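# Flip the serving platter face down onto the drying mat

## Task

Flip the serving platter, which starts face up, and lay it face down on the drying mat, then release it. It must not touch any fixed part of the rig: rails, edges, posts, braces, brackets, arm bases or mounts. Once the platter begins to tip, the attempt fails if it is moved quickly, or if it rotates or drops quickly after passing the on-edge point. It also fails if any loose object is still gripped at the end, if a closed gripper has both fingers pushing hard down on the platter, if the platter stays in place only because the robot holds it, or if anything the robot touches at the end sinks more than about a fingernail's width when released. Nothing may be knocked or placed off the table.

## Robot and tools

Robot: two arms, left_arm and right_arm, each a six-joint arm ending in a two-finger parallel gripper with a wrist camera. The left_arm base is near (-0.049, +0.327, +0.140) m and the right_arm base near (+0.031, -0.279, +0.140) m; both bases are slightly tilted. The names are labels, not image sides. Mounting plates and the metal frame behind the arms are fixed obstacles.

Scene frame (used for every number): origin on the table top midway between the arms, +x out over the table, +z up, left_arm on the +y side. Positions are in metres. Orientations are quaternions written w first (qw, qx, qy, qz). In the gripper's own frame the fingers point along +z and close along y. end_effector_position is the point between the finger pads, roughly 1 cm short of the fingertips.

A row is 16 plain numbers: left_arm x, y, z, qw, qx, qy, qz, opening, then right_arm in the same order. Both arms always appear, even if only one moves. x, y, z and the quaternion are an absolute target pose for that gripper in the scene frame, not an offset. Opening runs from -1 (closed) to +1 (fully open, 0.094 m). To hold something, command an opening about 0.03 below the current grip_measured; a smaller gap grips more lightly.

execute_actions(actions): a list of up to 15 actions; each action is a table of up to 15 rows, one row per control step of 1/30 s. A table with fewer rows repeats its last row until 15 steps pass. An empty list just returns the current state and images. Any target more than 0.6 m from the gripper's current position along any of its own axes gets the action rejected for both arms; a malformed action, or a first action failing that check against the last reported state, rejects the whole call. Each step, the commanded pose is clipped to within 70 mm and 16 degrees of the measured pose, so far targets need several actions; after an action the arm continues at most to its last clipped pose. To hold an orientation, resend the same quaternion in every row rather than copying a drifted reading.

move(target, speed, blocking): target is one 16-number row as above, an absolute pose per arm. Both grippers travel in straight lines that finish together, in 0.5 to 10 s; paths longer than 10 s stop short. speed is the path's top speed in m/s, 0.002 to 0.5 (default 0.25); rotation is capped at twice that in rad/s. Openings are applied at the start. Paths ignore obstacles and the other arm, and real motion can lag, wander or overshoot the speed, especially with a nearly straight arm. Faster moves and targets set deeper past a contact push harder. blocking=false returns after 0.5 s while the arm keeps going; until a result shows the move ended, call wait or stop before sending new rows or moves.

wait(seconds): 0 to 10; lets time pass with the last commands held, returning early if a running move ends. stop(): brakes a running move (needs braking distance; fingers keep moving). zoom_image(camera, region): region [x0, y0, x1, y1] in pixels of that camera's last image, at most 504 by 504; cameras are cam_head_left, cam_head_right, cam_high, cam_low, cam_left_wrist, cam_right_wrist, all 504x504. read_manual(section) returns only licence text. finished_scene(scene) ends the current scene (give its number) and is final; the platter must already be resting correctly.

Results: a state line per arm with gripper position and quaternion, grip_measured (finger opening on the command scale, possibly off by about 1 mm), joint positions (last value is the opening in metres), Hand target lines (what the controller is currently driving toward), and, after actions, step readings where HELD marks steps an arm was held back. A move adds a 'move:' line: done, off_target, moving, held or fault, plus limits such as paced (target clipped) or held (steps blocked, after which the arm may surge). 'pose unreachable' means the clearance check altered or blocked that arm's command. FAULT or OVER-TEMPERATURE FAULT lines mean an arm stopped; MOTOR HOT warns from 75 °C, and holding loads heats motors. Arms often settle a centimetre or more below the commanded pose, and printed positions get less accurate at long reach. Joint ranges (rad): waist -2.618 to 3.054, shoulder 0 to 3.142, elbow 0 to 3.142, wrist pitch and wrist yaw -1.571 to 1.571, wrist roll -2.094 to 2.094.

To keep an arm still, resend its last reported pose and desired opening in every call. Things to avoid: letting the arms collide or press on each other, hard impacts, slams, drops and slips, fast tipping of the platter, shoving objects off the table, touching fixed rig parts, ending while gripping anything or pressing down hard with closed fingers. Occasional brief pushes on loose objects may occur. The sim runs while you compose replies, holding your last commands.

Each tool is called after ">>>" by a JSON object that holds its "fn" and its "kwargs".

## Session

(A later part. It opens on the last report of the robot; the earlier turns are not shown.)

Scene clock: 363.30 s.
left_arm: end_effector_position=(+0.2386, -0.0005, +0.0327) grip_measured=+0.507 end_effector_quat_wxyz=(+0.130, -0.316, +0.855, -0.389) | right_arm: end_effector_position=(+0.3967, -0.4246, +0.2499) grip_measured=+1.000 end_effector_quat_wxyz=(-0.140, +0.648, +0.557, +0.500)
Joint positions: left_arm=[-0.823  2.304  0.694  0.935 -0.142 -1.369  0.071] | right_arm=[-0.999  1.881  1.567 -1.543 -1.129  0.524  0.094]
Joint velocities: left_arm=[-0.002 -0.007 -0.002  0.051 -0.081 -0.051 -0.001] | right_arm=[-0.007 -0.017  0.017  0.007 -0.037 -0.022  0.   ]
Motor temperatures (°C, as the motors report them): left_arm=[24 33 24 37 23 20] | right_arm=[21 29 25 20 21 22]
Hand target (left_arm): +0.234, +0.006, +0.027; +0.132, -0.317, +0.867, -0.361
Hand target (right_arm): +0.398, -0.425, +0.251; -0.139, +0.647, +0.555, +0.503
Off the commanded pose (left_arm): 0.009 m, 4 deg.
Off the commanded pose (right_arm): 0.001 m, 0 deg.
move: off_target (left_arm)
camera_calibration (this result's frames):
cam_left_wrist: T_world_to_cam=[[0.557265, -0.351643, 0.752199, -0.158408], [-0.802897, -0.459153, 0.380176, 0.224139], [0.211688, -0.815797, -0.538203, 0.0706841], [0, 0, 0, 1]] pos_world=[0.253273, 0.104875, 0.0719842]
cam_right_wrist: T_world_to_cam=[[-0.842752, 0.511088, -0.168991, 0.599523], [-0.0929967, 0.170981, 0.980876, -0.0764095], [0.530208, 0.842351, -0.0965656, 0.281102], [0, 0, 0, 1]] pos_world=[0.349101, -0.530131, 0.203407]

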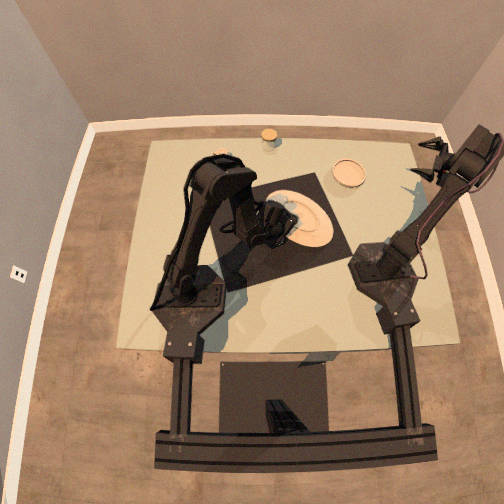

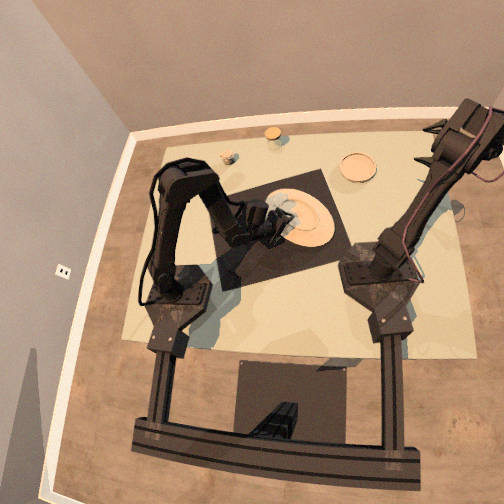

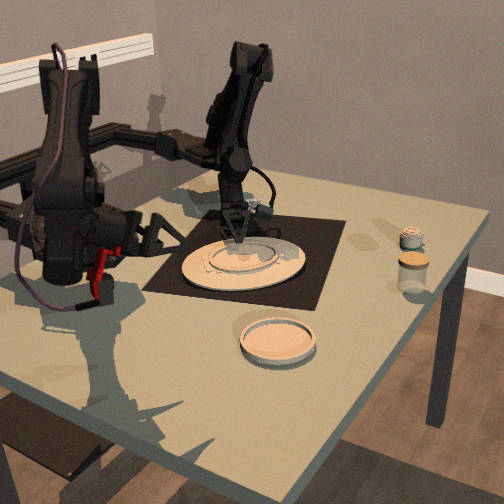

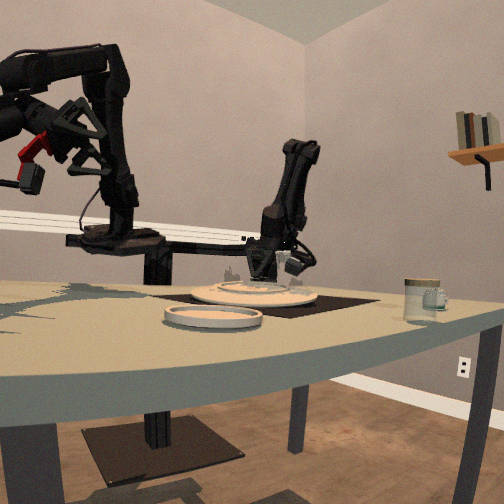

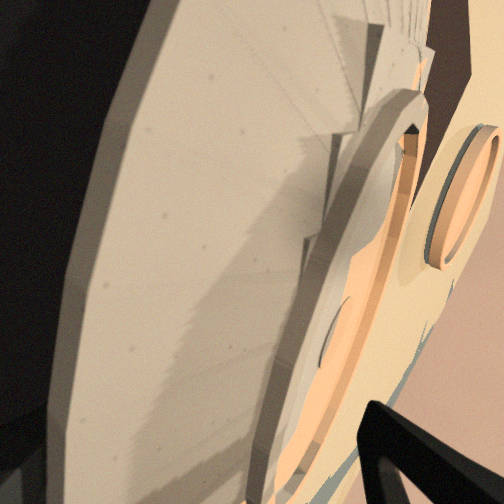

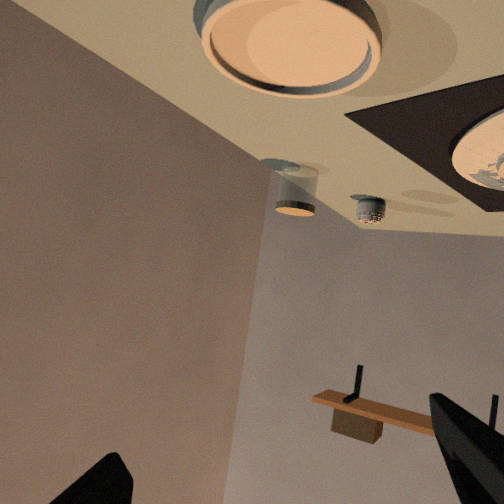

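>>> {"fn": "move", "kwargs": {"target": [0.234,0.005,0.027,0.131,-0.316,0.868,-0.360,0.51,0.27,-0.25,0.17,-0.114,0.480,0.867,0.063,-0.55], "speed": 0.3}}

Scene clock: 397.93 s.
left_arm: end_effector_position=(+0.2385, -0.0004, +0.0325) grip_measured=+0.507 end_effector_quat_wxyz=(+0.130, -0.317, +0.856, -0.388) | right_arm: end_effector_position=(+0.2733, -0.2497, +0.1713) grip_measured=-0.548 end_effector_quat_wxyz=(-0.120, +0.483, +0.864, +0.069)
Joint positions: left_arm=[-0.823  2.304  0.694  0.934 -0.142 -1.37   0.071] | right_arm=[-0.083  1.324  0.91  -1.049 -0.112  1.072  0.021]
Joint velocities: left_arm=[-0.017  0.002  0.007  0.081  0.022 -0.007  0.   ] | right_arm=[-0.012 -0.022  0.007  0.081 -0.066 -0.037  0.   ]
Motor temperatures (°C, as the motors report them): left_arm=[24 34 24 32 23 20] | right_arm=[21 29 25 20 21 22]
Hand target (left_arm): +0.234, +0.005, +0.027; +0.131, -0.316, +0.868, -0.361
Hand target (right_arm): +0.273, -0.250, +0.172; -0.110, +0.482, +0.866, +0.067
Off the commanded pose (left_arm): 0.009 m, 4 deg.
Off the commanded pose (right_arm): 0.004 m, 1 deg.
move: off_target (left_arm)
camera_calibration (this result's frames):
cam_left_wrist: T_world_to_cam=[[0.557964, -0.352158, 0.751439, -0.158268], [-0.802558, -0.45936, 0.380644, 0.224035], [0.211134, -0.815459, -0.538933, 0.0708474], [0, 0, 0, 1]] pos_world=[0.253151, 0.104951, 0.0718331]
cam_right_wrist: T_world_to_cam=[[-0.959876, -0.278771, 0.0304231, 0.19338], [-0.204701, 0.770691, 0.603434, 0.204284], [-0.191666, 0.572994, -0.796833, 0.441624], [0, 0, 0, 1]] pos_world=[0.312083, -0.356579, 0.222746]

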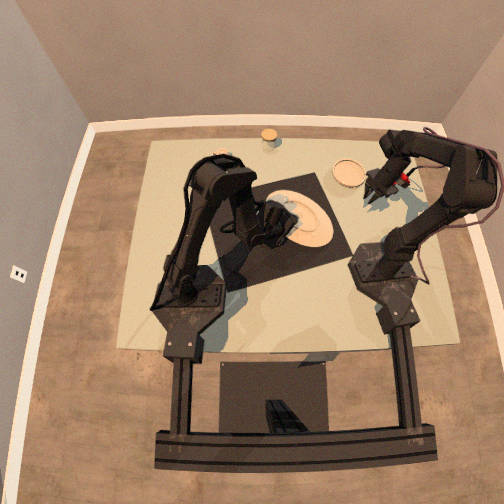

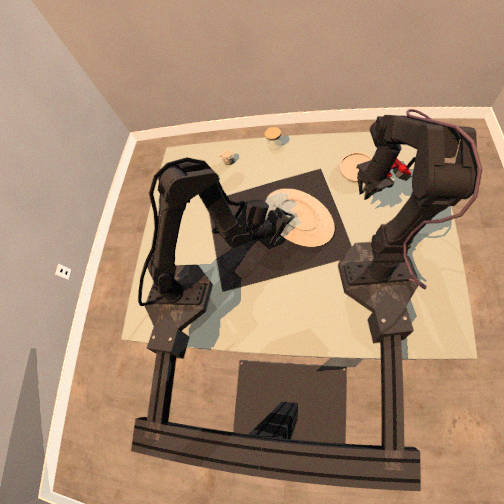

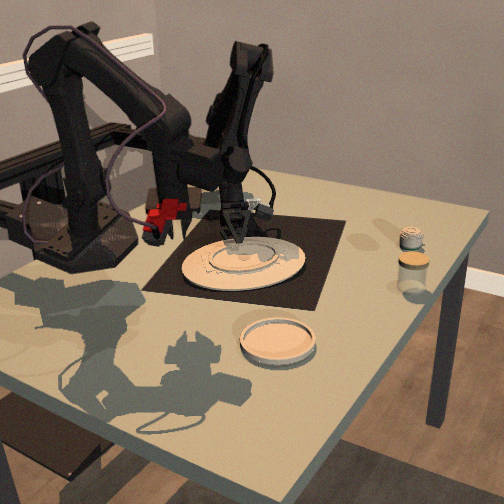

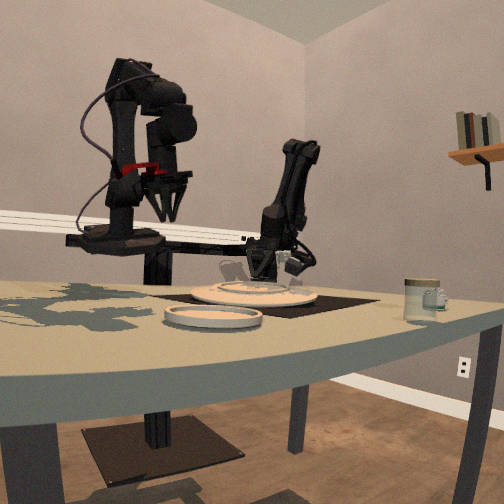

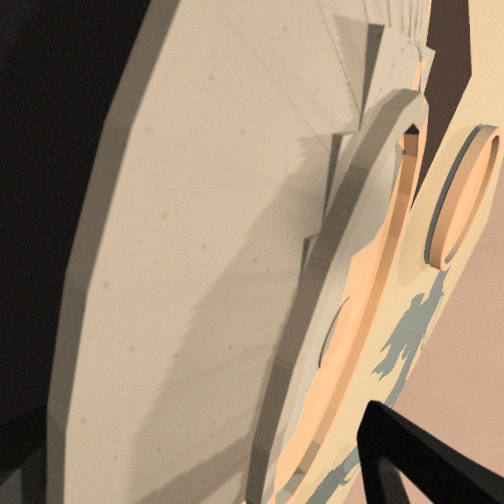

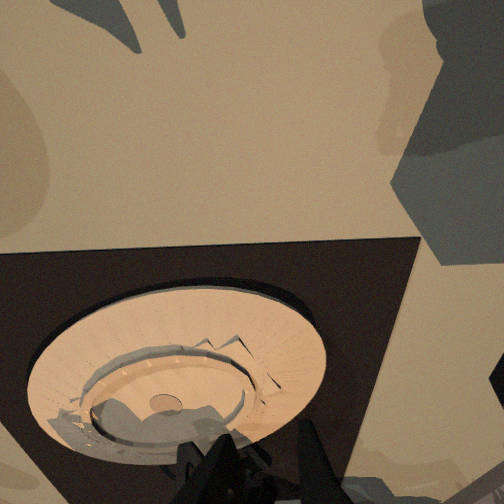

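>>> {"fn": "move", "kwargs": {"target": [0.234,0.005,0.027,0.131,-0.316,0.868,-0.360,0.51,0.225,-0.10,0.085,-0.114,0.480,0.867,0.063,-0.55], "speed": 0.15}}

>>> {"fn": "zoom_image", "kwargs": {"camera": "cam_low", "region": [170, 230, 330, 320]}}

Scene clock: 408.07 s.
left_arm: end_effector_position=(+0.2385, -0.0004, +0.0325) grip_measured=+0.507 end_effector_quat_wxyz=(+0.130, -0.317, +0.856, -0.388) | right_arm: end_effector_position=(+0.2283, -0.0973, +0.0885) grip_measured=-0.548 end_effector_quat_wxyz=(-0.118, +0.482, +0.865, +0.074)
Joint positions: left_arm=[-0.823  2.304  0.694  0.934 -0.142 -1.37   0.071] | right_arm=[ 0.537  1.638  0.709 -0.479 -0.03   1.683  0.021]
Joint velocities: left_arm=[ 0.002  0.002 -0.012  0.007 -0.007  0.022 -0.   ] | right_arm=[-0.002  0.012 -0.007 -0.007  0.066 -0.022 -0.   ]
Motor temperatures (°C, as the motors report them): left_arm=[24 34 24 32 23 20] | right_arm=[21 28 25 19 21 22]
Hand target (left_arm): +0.234, +0.005, +0.027; +0.132, -0.316, +0.867, -0.361
Hand target (right_arm): +0.225, -0.099, +0.086; -0.114, +0.481, +0.867, +0.067
Off the commanded pose (left_arm): 0.009 m, 4 deg.
Off the commanded pose (right_arm): 0.006 m, 1 deg.
move: off_target (left_arm)
camera_calibration (this result's frames):
cam_left_wrist: T_world_to_cam=[[0.55822, -0.351882, 0.751378, -0.158327], [-0.802357, -0.459495, 0.380905, 0.223979], [0.211221, -0.815502, -0.538834, 0.0708235], [0, 0, 0, 1]] pos_world=[0.253133, 0.104961, 0.071811]
cam_right_wrist: T_world_to_cam=[[-0.959634, -0.280505, 0.0204757, 0.195911], [-0.211034, 0.766266, 0.606878, 0.128288], [-0.185922, 0.57806, -0.794531, 0.278577], [0, 0, 0, 1]] pos_world=[0.26687, -0.204382, 0.139471]

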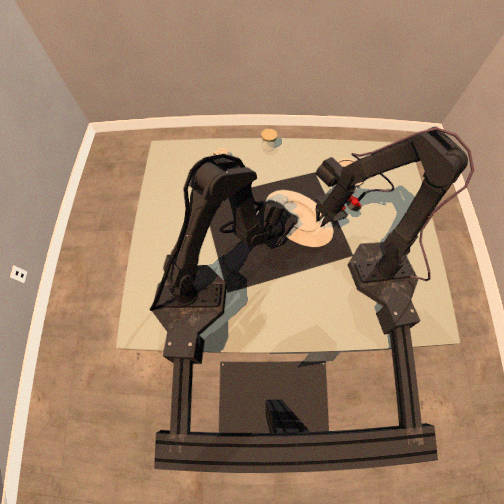

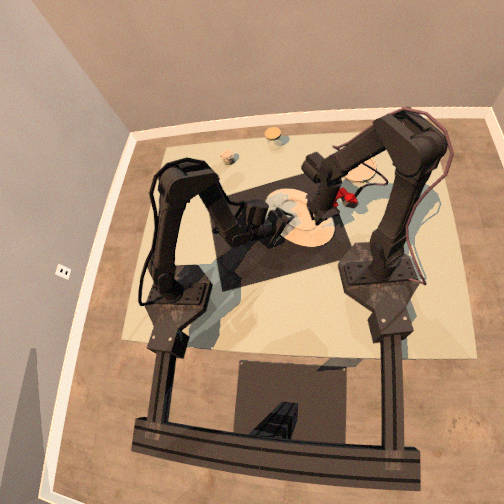

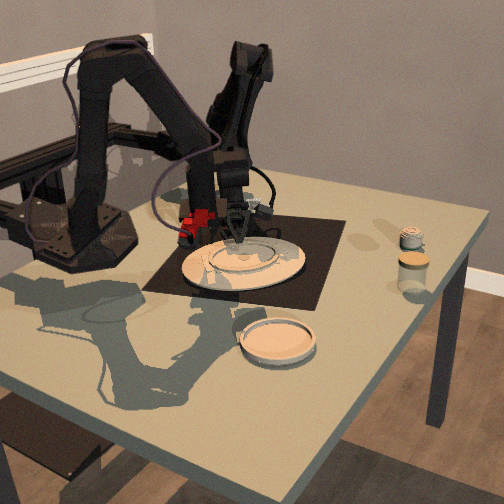

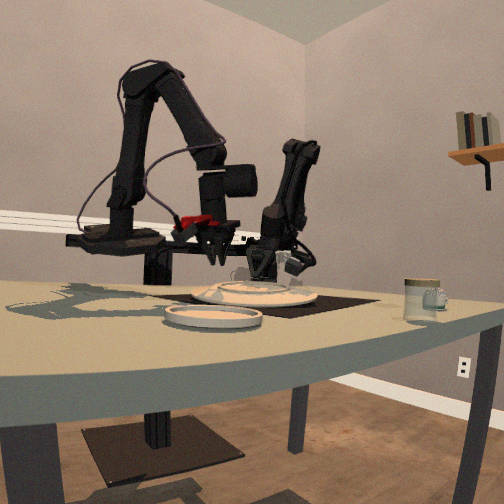

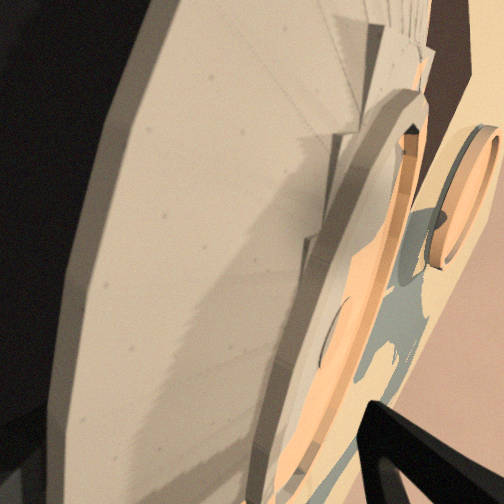

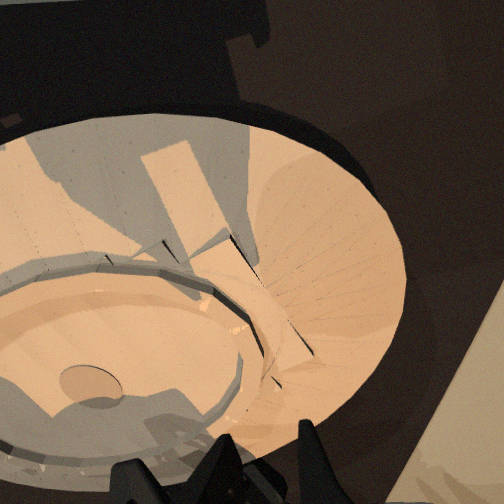

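Region (170, 230, 330, 320) of cam_low's 504x504 image, scaled by 3.150, with more detail than that image has; it fills the top 284 rows of this view, and the rest is white.

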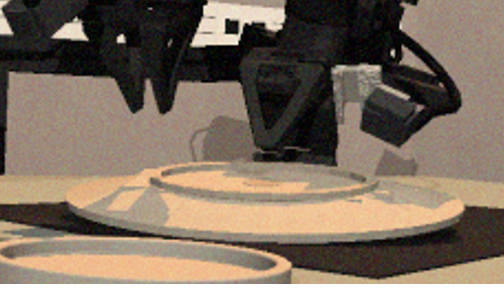

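>>> {"fn": "move", "kwargs": {"target": [0.234,0.005,0.027,0.131,-0.316,0.868,-0.360,0.51,0.221,-0.08,0.054,-0.114,0.480,0.867,0.063,-0.55], "speed": 0.06}}

>>> {"fn": "zoom_image", "kwargs": {"camera": "cam_low", "region": [170, 230, 330, 320]}}

>>> {"fn": "zoom_image", "kwargs": {"camera": "cam_head_left", "region": [260, 180, 360, 260]}}

Scene clock: 423.93 s.
left_arm: end_effector_position=(+0.2385, -0.0004, +0.0325) grip_measured=+0.507 end_effector_quat_wxyz=(+0.130, -0.317, +0.856, -0.388) | right_arm: end_effector_position=(+0.2226, -0.0804, +0.0558) grip_measured=-0.548 end_effector_quat_wxyz=(-0.119, +0.482, +0.865, +0.067)
Joint positions: left_arm=[-0.823  2.304  0.694  0.934 -0.142 -1.37   0.071] | right_arm=[ 0.571  1.794  0.709 -0.335 -0.021  1.718  0.021]
Joint velocities: left_arm=[ 0.002 -0.002  0.002 -0.066  0.051 -0.022  0.   ] | right_arm=[-0.027  0.007  0.007 -0.022  0.022  0.081 -0.   ]
Motor temperatures (°C, as the motors report them): left_arm=[24 34 24 31 23 20] | right_arm=[21 27 25 19 21 22]
Hand target (left_arm): +0.234, +0.005, +0.027; +0.132, -0.316, +0.867, -0.361
Hand target (right_arm): +0.221, -0.080, +0.054; -0.114, +0.480, +0.867, +0.063
Off the commanded pose (left_arm): 0.009 m, 4 deg.
Off the commanded pose (right_arm): 0.002 m, 1 deg.
move: off_target (left_arm)
camera_calibration (this result's frames):
cam_left_wrist: T_world_to_cam=[[0.55822, -0.351882, 0.751378, -0.158327], [-0.802357, -0.459495, 0.380905, 0.223979], [0.211221, -0.815502, -0.538834, 0.0708235], [0, 0, 0, 1]] pos_world=[0.253133, 0.104961, 0.071811]
cam_right_wrist: T_world_to_cam=[[-0.958876, -0.282094, 0.0313032, 0.19493], [-0.207578, 0.772221, 0.600488, 0.134062], [-0.193567, 0.569296, -0.799021, 0.243034], [0, 0, 0, 1]] pos_world=[0.261785, -0.186896, 0.107585]

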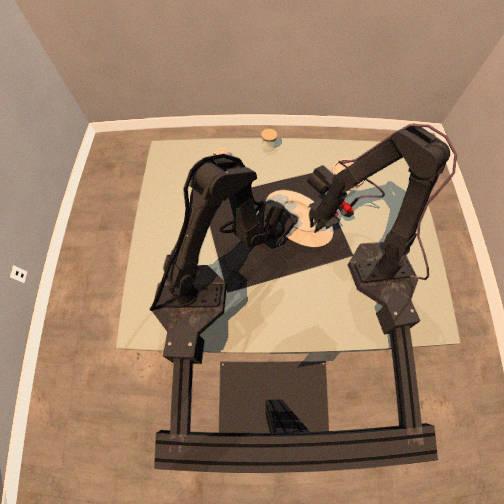

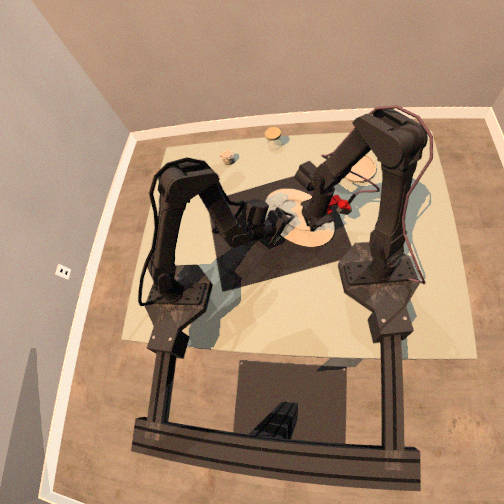

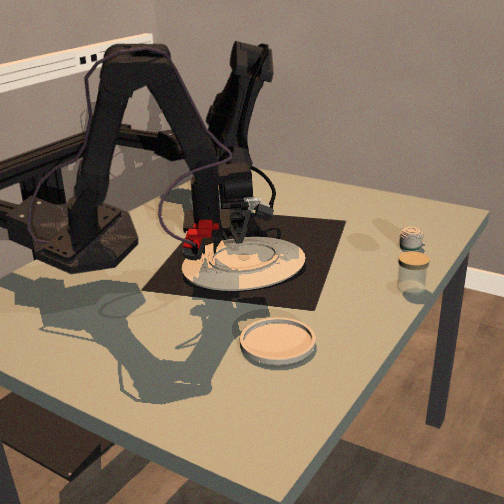

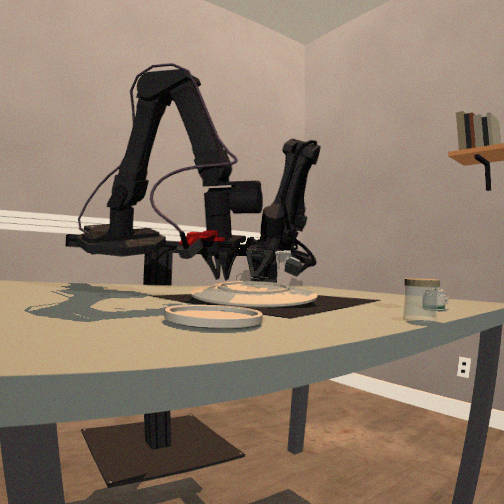

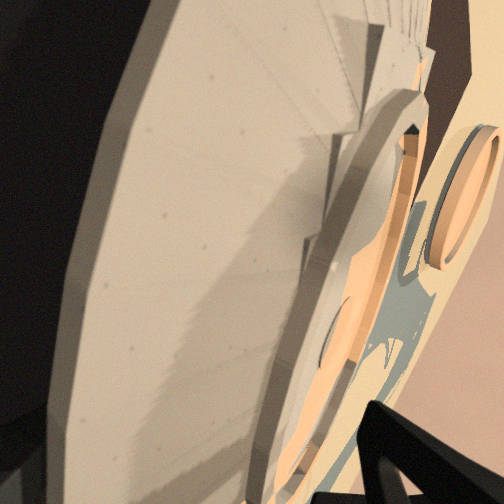

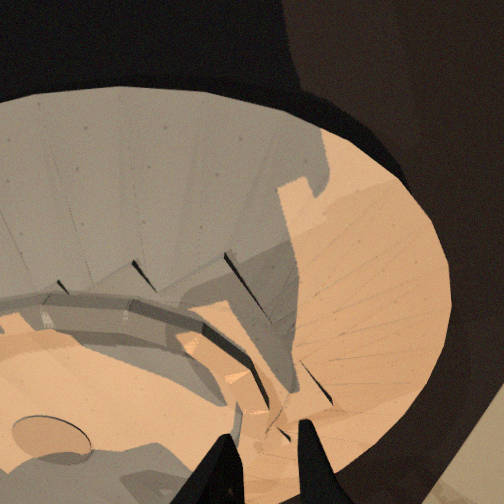

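Region (170, 230, 330, 320) of cam_low's 504x504 image, scaled by 3.150, with more detail than that image has; it fills the top 284 rows of this view, and the rest is white.

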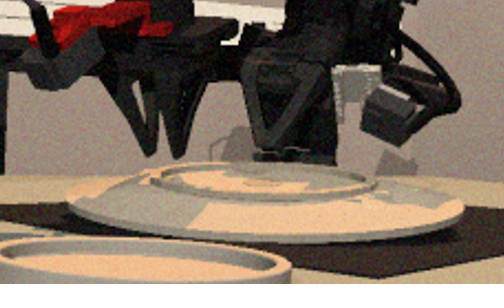

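Region (260, 180, 360, 260) of cam_head_left's 504x504 image, scaled by 5.040, with more detail than that image has; it fills the top 403 rows of this view, and the rest is white.

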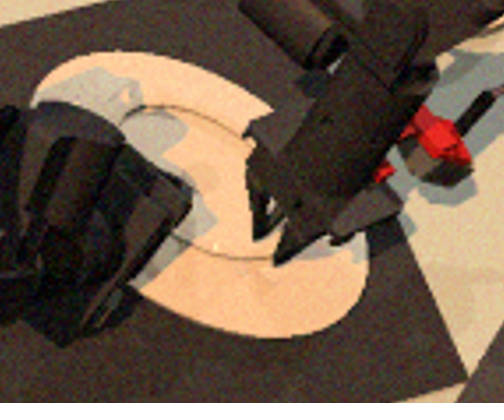

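>>> {"fn": "move", "kwargs": {"target": [0.234,0.005,0.027,0.131,-0.316,0.868,-0.360,0.51,0.224,-0.076,0.034,-0.114,0.480,0.867,0.063,-0.55], "speed": 0.02}}

>>> {"fn": "zoom_image", "kwargs": {"camera": "cam_low", "region": [170, 230, 330, 320]}}

Scene clock: 433.30 s.
left_arm: end_effector_position=(+0.2385, -0.0004, +0.0325) grip_measured=+0.507 end_effector_quat_wxyz=(+0.130, -0.317, +0.855, -0.388) | right_arm: end_effector_position=(+0.2213, -0.0771, +0.0421) grip_measured=-0.549 end_effector_quat_wxyz=(-0.119, +0.481, +0.866, +0.065)
Joint positions: left_arm=[-0.823  2.304  0.694  0.934 -0.143 -1.371  0.071] | right_arm=[ 0.571  1.854  0.709 -0.279 -0.02   1.715  0.021]
Joint velocities: left_arm=[-0.007 -0.012  0.007  0.081 -0.037 -0.022  0.   ] | right_arm=[-0.007 -0.012 -0.012  0.037  0.022 -0.037 -0.001]
Motor temperatures (°C, as the motors report them): left_arm=[24 34 24 31 23 20] | right_arm=[21 27 25 19 21 22]
Hand target (left_arm): +0.234, +0.005, +0.027; +0.132, -0.316, +0.867, -0.361
Hand target (right_arm): +0.224, -0.076, +0.034; -0.114, +0.480, +0.867, +0.063
Off the commanded pose (left_arm): 0.009 m, 4 deg.
Off the commanded pose (right_arm): 0.009 m, 1 deg.
move: off_target (left_arm)
camera_calibration (this result's frames):
cam_left_wrist: T_world_to_cam=[[0.558471, -0.351619, 0.751315, -0.158384], [-0.80208, -0.459938, 0.380952, 0.223974], [0.211608, -0.815366, -0.538889, 0.0707576], [0, 0, 0, 1]] pos_world=[0.253125, 0.105017, 0.0718027]
cam_right_wrist: T_world_to_cam=[[-0.957658, -0.285864, 0.0342588, 0.194307], [-0.209387, 0.773196, 0.598602, 0.140049], [-0.197608, 0.566083, -0.800313, 0.23068], [0, 0, 0, 1]] pos_world=[0.260988, -0.183324, 0.094126]

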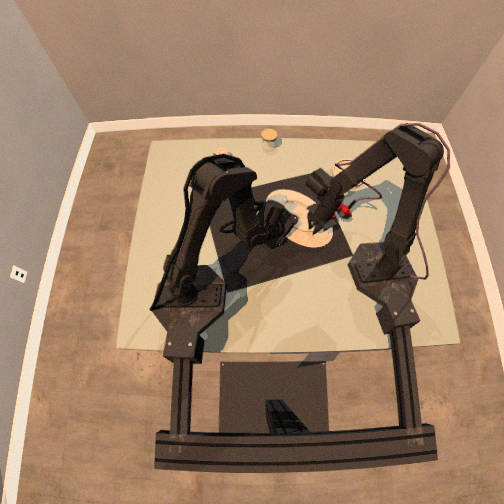

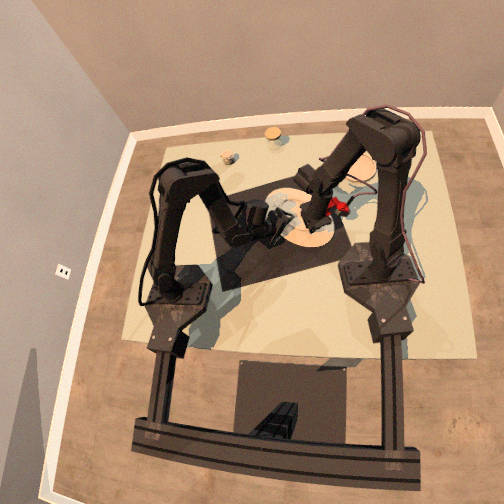

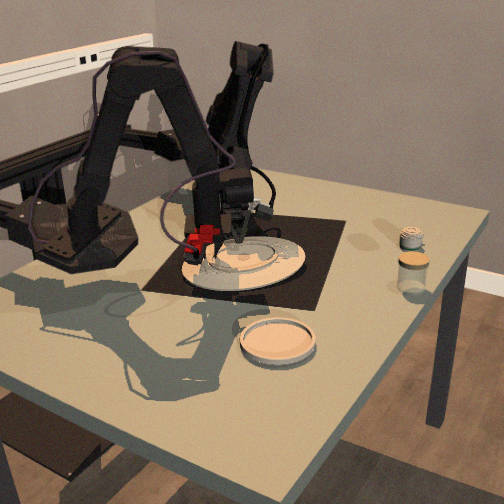

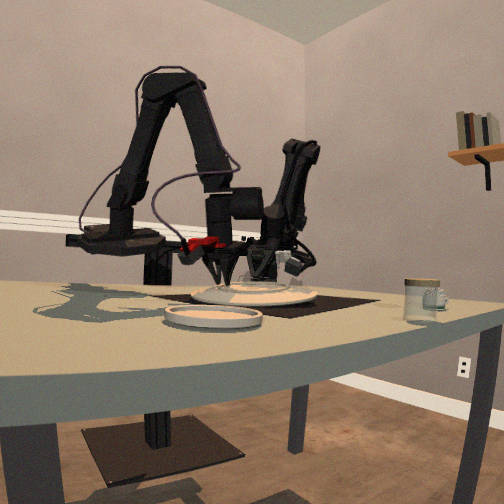

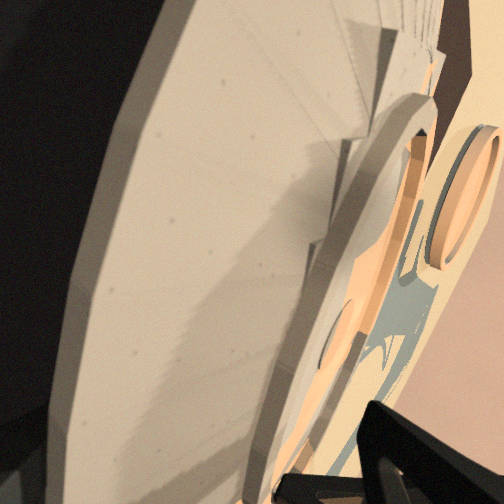

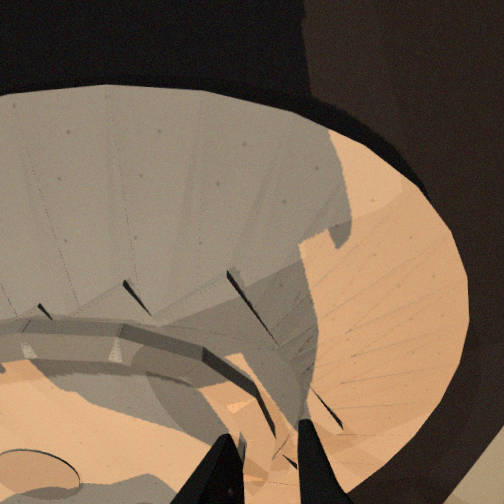

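Region (170, 230, 330, 320) of cam_low's 504x504 image, scaled by 3.150, with more detail than that image has; it fills the top 284 rows of this view, and the rest is white.

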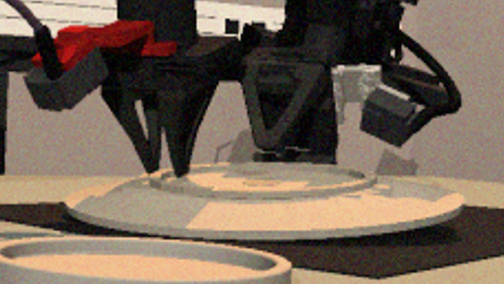

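>>> {"fn": "move", "kwargs": {"target": [0.234,0.005,0.027,0.131,-0.316,0.868,-0.360,0.51,0.231,-0.072,0.056,-0.114,0.480,0.867,0.063,-0.5], "speed": 0.02}}

>>> {"fn": "move", "kwargs": {"target": [0.234,0.005,0.027,0.131,-0.316,0.868,-0.360,0.51,0.232,-0.071,0.034,-0.114,0.480,0.867,0.063,-0.5], "speed": 0.02}}

>>> {"fn": "zoom_image", "kwargs": {"camera": "cam_low", "region": [170, 230, 330, 320]}}

Scene clock: 443.30 s.
left_arm: end_effector_position=(+0.2385, -0.0004, +0.0325) grip_measured=+0.507 end_effector_quat_wxyz=(+0.130, -0.317, +0.855, -0.389) | right_arm: end_effector_position=(+0.2236, -0.0767, +0.0470) grip_measured=-0.502 end_effector_quat_wxyz=(-0.123, +0.481, +0.866, +0.055)
Joint positions: left_arm=[-0.823  2.304  0.694  0.934 -0.142 -1.371  0.071] | right_arm=[ 0.571  1.853  0.744 -0.338 -0.021  1.719  0.023]
Joint velocities: left_arm=[ 0.002 -0.007 -0.012  0.022 -0.037  0.037 -0.   ] | right_arm=[ 0.012 -0.002  0.007 -0.095  0.066  0.007 -0.001]
Motor temperatures (°C, as the motors report them): left_arm=[24 34 24 31 23 20] | right_arm=[21 27 25 20 21 22]
Hand target (left_arm): +0.234, +0.005, +0.027; +0.132, -0.316, +0.867, -0.361
Hand target (right_arm): +0.231, -0.072, +0.056; -0.114, +0.480, +0.867, +0.063
Off the commanded pose (left_arm): 0.009 m, 4 deg.
Off the commanded pose (right_arm): 0.013 m, 1 deg.
move: off_target (left_arm, right_arm)
camera_calibration (this result's frames):
cam_left_wrist: T_world_to_cam=[[0.558476, -0.351607, 0.751317, -0.158386], [-0.802155, -0.45963, 0.381165, 0.223922], [0.211308, -0.815544, -0.538736, 0.0707995], [0, 0, 0, 1]] pos_world=[0.253115, 0.104972, 0.0717889]
cam_right_wrist: T_world_to_cam=[[-0.956309, -0.287224, 0.0545429, 0.195135], [-0.200861, 0.781049, 0.591284, 0.136283], [-0.212432, 0.554495, -0.804617, 0.237493], [0, 0, 0, 1]] pos_world=[0.264434, -0.182085, 0.0998658]

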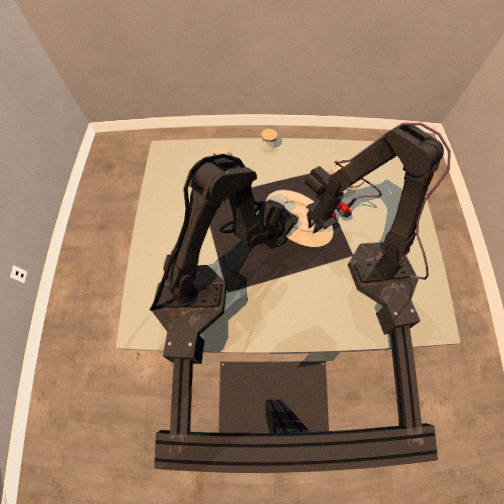

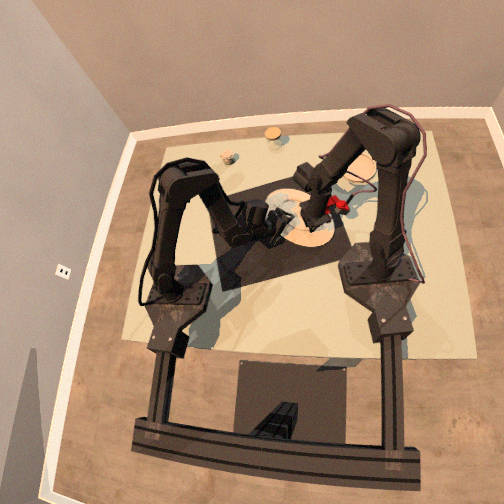

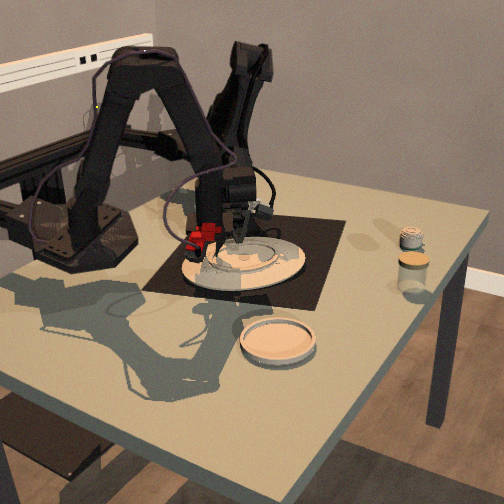

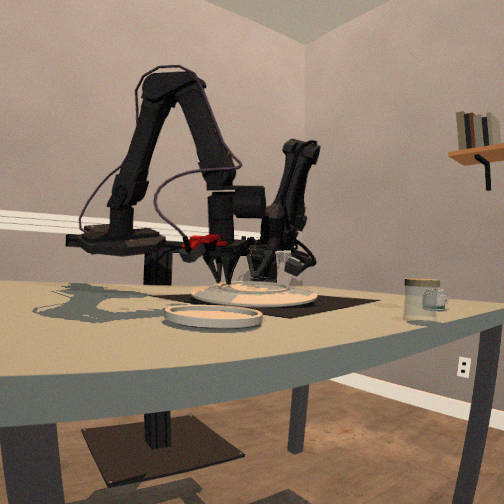

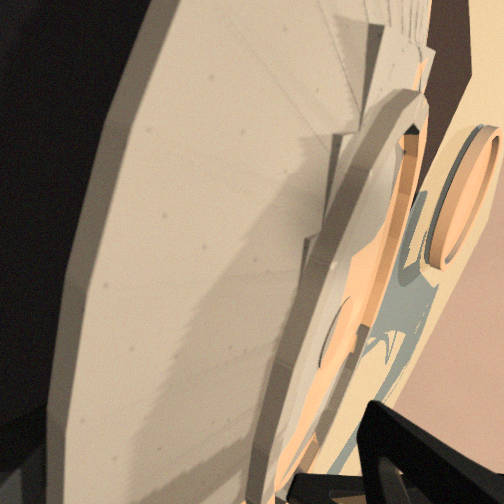

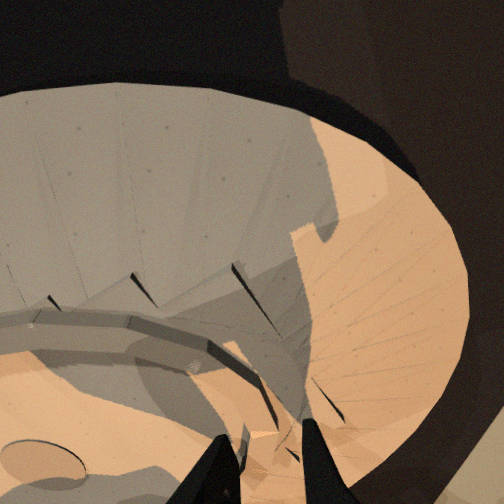

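Scene clock: 445.10 s.
left_arm: end_effector_position=(+0.2385, -0.0003, +0.0325) grip_measured=+0.507 end_effector_quat_wxyz=(+0.130, -0.317, +0.855, -0.388) | right_arm: end_effector_position=(+0.2243, -0.0747, +0.0425) grip_measured=-0.502 end_effector_quat_wxyz=(-0.122, +0.478, +0.868, +0.057)
Joint positions: left_arm=[-0.823  2.304  0.694  0.933 -0.143 -1.371  0.071] | right_arm=[ 0.571  1.872  0.744 -0.313 -0.02   1.711  0.023]
Joint velocities: left_arm=[-0.002  0.012 -0.002 -0.081 -0.051  0.007 -0.   ] | right_arm=[-0.007 -0.007 -0.022 -0.022 -0.022  0.051 -0.   ]
Motor temperatures (°C, as the motors report them): left_arm=[24 34 24 31 23 20] | right_arm=[21 27 25 20 21 22]
Hand target (left_arm): +0.234, +0.005, +0.027; +0.132, -0.316, +0.867, -0.361
Hand target (right_arm): +0.232, -0.071, +0.035; -0.114, +0.480, +0.867, +0.063
Off the commanded pose (left_arm): 0.009 m, 4 deg.
Off the commanded pose (right_arm): 0.012 m, 1 deg.
move: off_target (left_arm, right_arm)
camera_calibration (this result's frames):
cam_left_wrist: T_world_to_cam=[[0.558874, -0.351607, 0.751021, -0.158376], [-0.801832, -0.460097, 0.381281, 0.223902], [0.211481, -0.815281, -0.539066, 0.070796], [0, 0, 0, 1]] pos_world=[0.253072, 0.105049, 0.0717377]
cam_right_wrist: T_world_to_cam=[[-0.954921, -0.292927, 0.0481712, 0.196188], [-0.208579, 0.777514, 0.593267, 0.138908], [-0.211238, 0.556476, -0.803563, 0.23268], [0, 0, 0, 1]] pos_world=[0.265468, -0.180014, 0.0951126]

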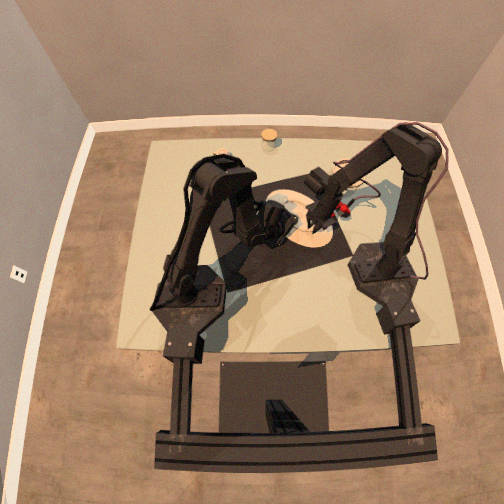

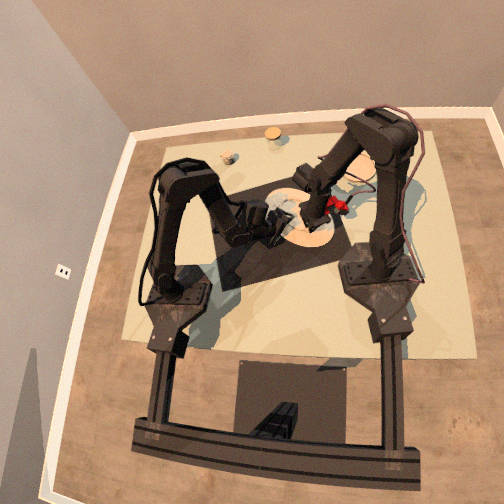

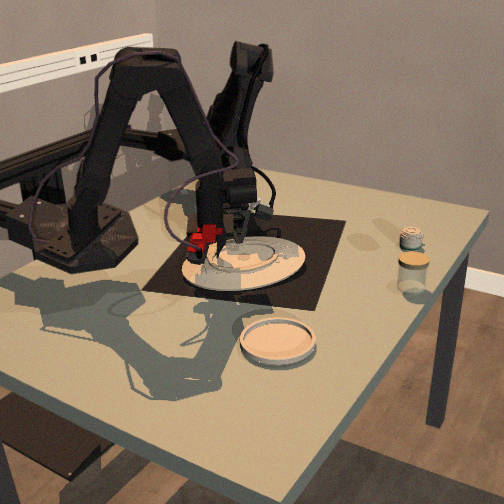

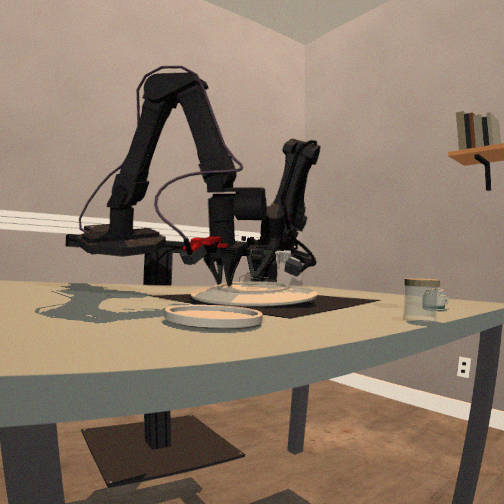

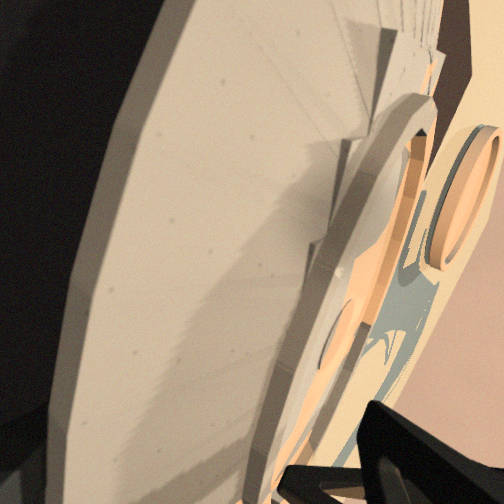

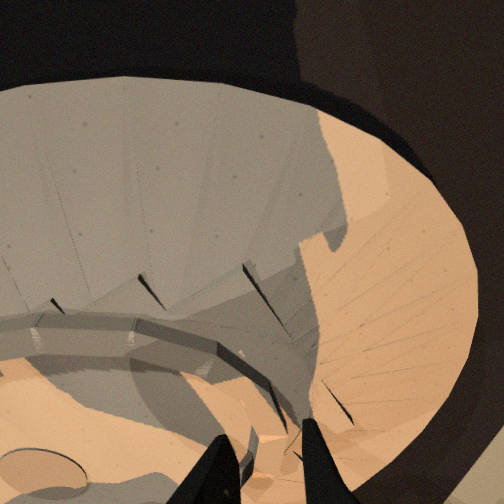

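Region (170, 230, 330, 320) of cam_low's 504x504 image, scaled by 3.150, with more detail than that image has; it fills the top 284 rows of this view, and the rest is white.

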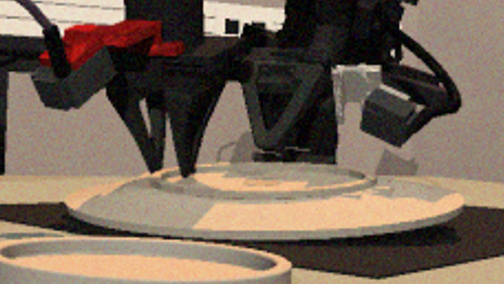

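>>> {"fn": "zoom_image", "kwargs": {"camera": "cam_right_wrist", "region": [150, 340, 380, 504]}}

>>> {"fn": "zoom_image", "kwargs": {"camera": "cam_head_left", "region": [280, 200, 350, 250]}}

Region (150, 340, 380, 504) of cam_right_wrist's 504x504 image, scaled by 2.191, with more detail than that image has; it fills the top 359 rows of this view, and the rest is white.

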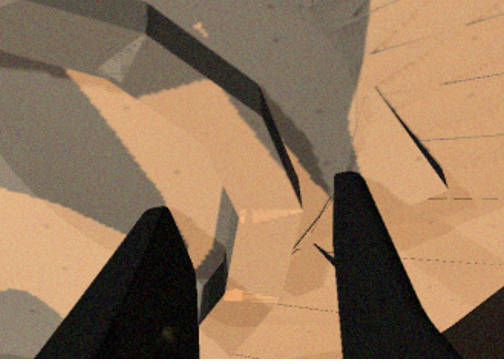

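Region (280, 200, 350, 250) of cam_head_left's 504x504 image, scaled by 7.200, with more detail than that image has; it fills the top 360 rows of this view, and the rest is white.

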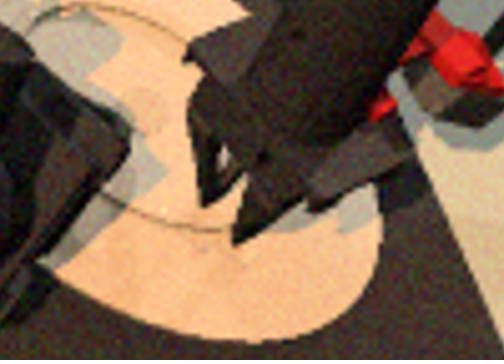

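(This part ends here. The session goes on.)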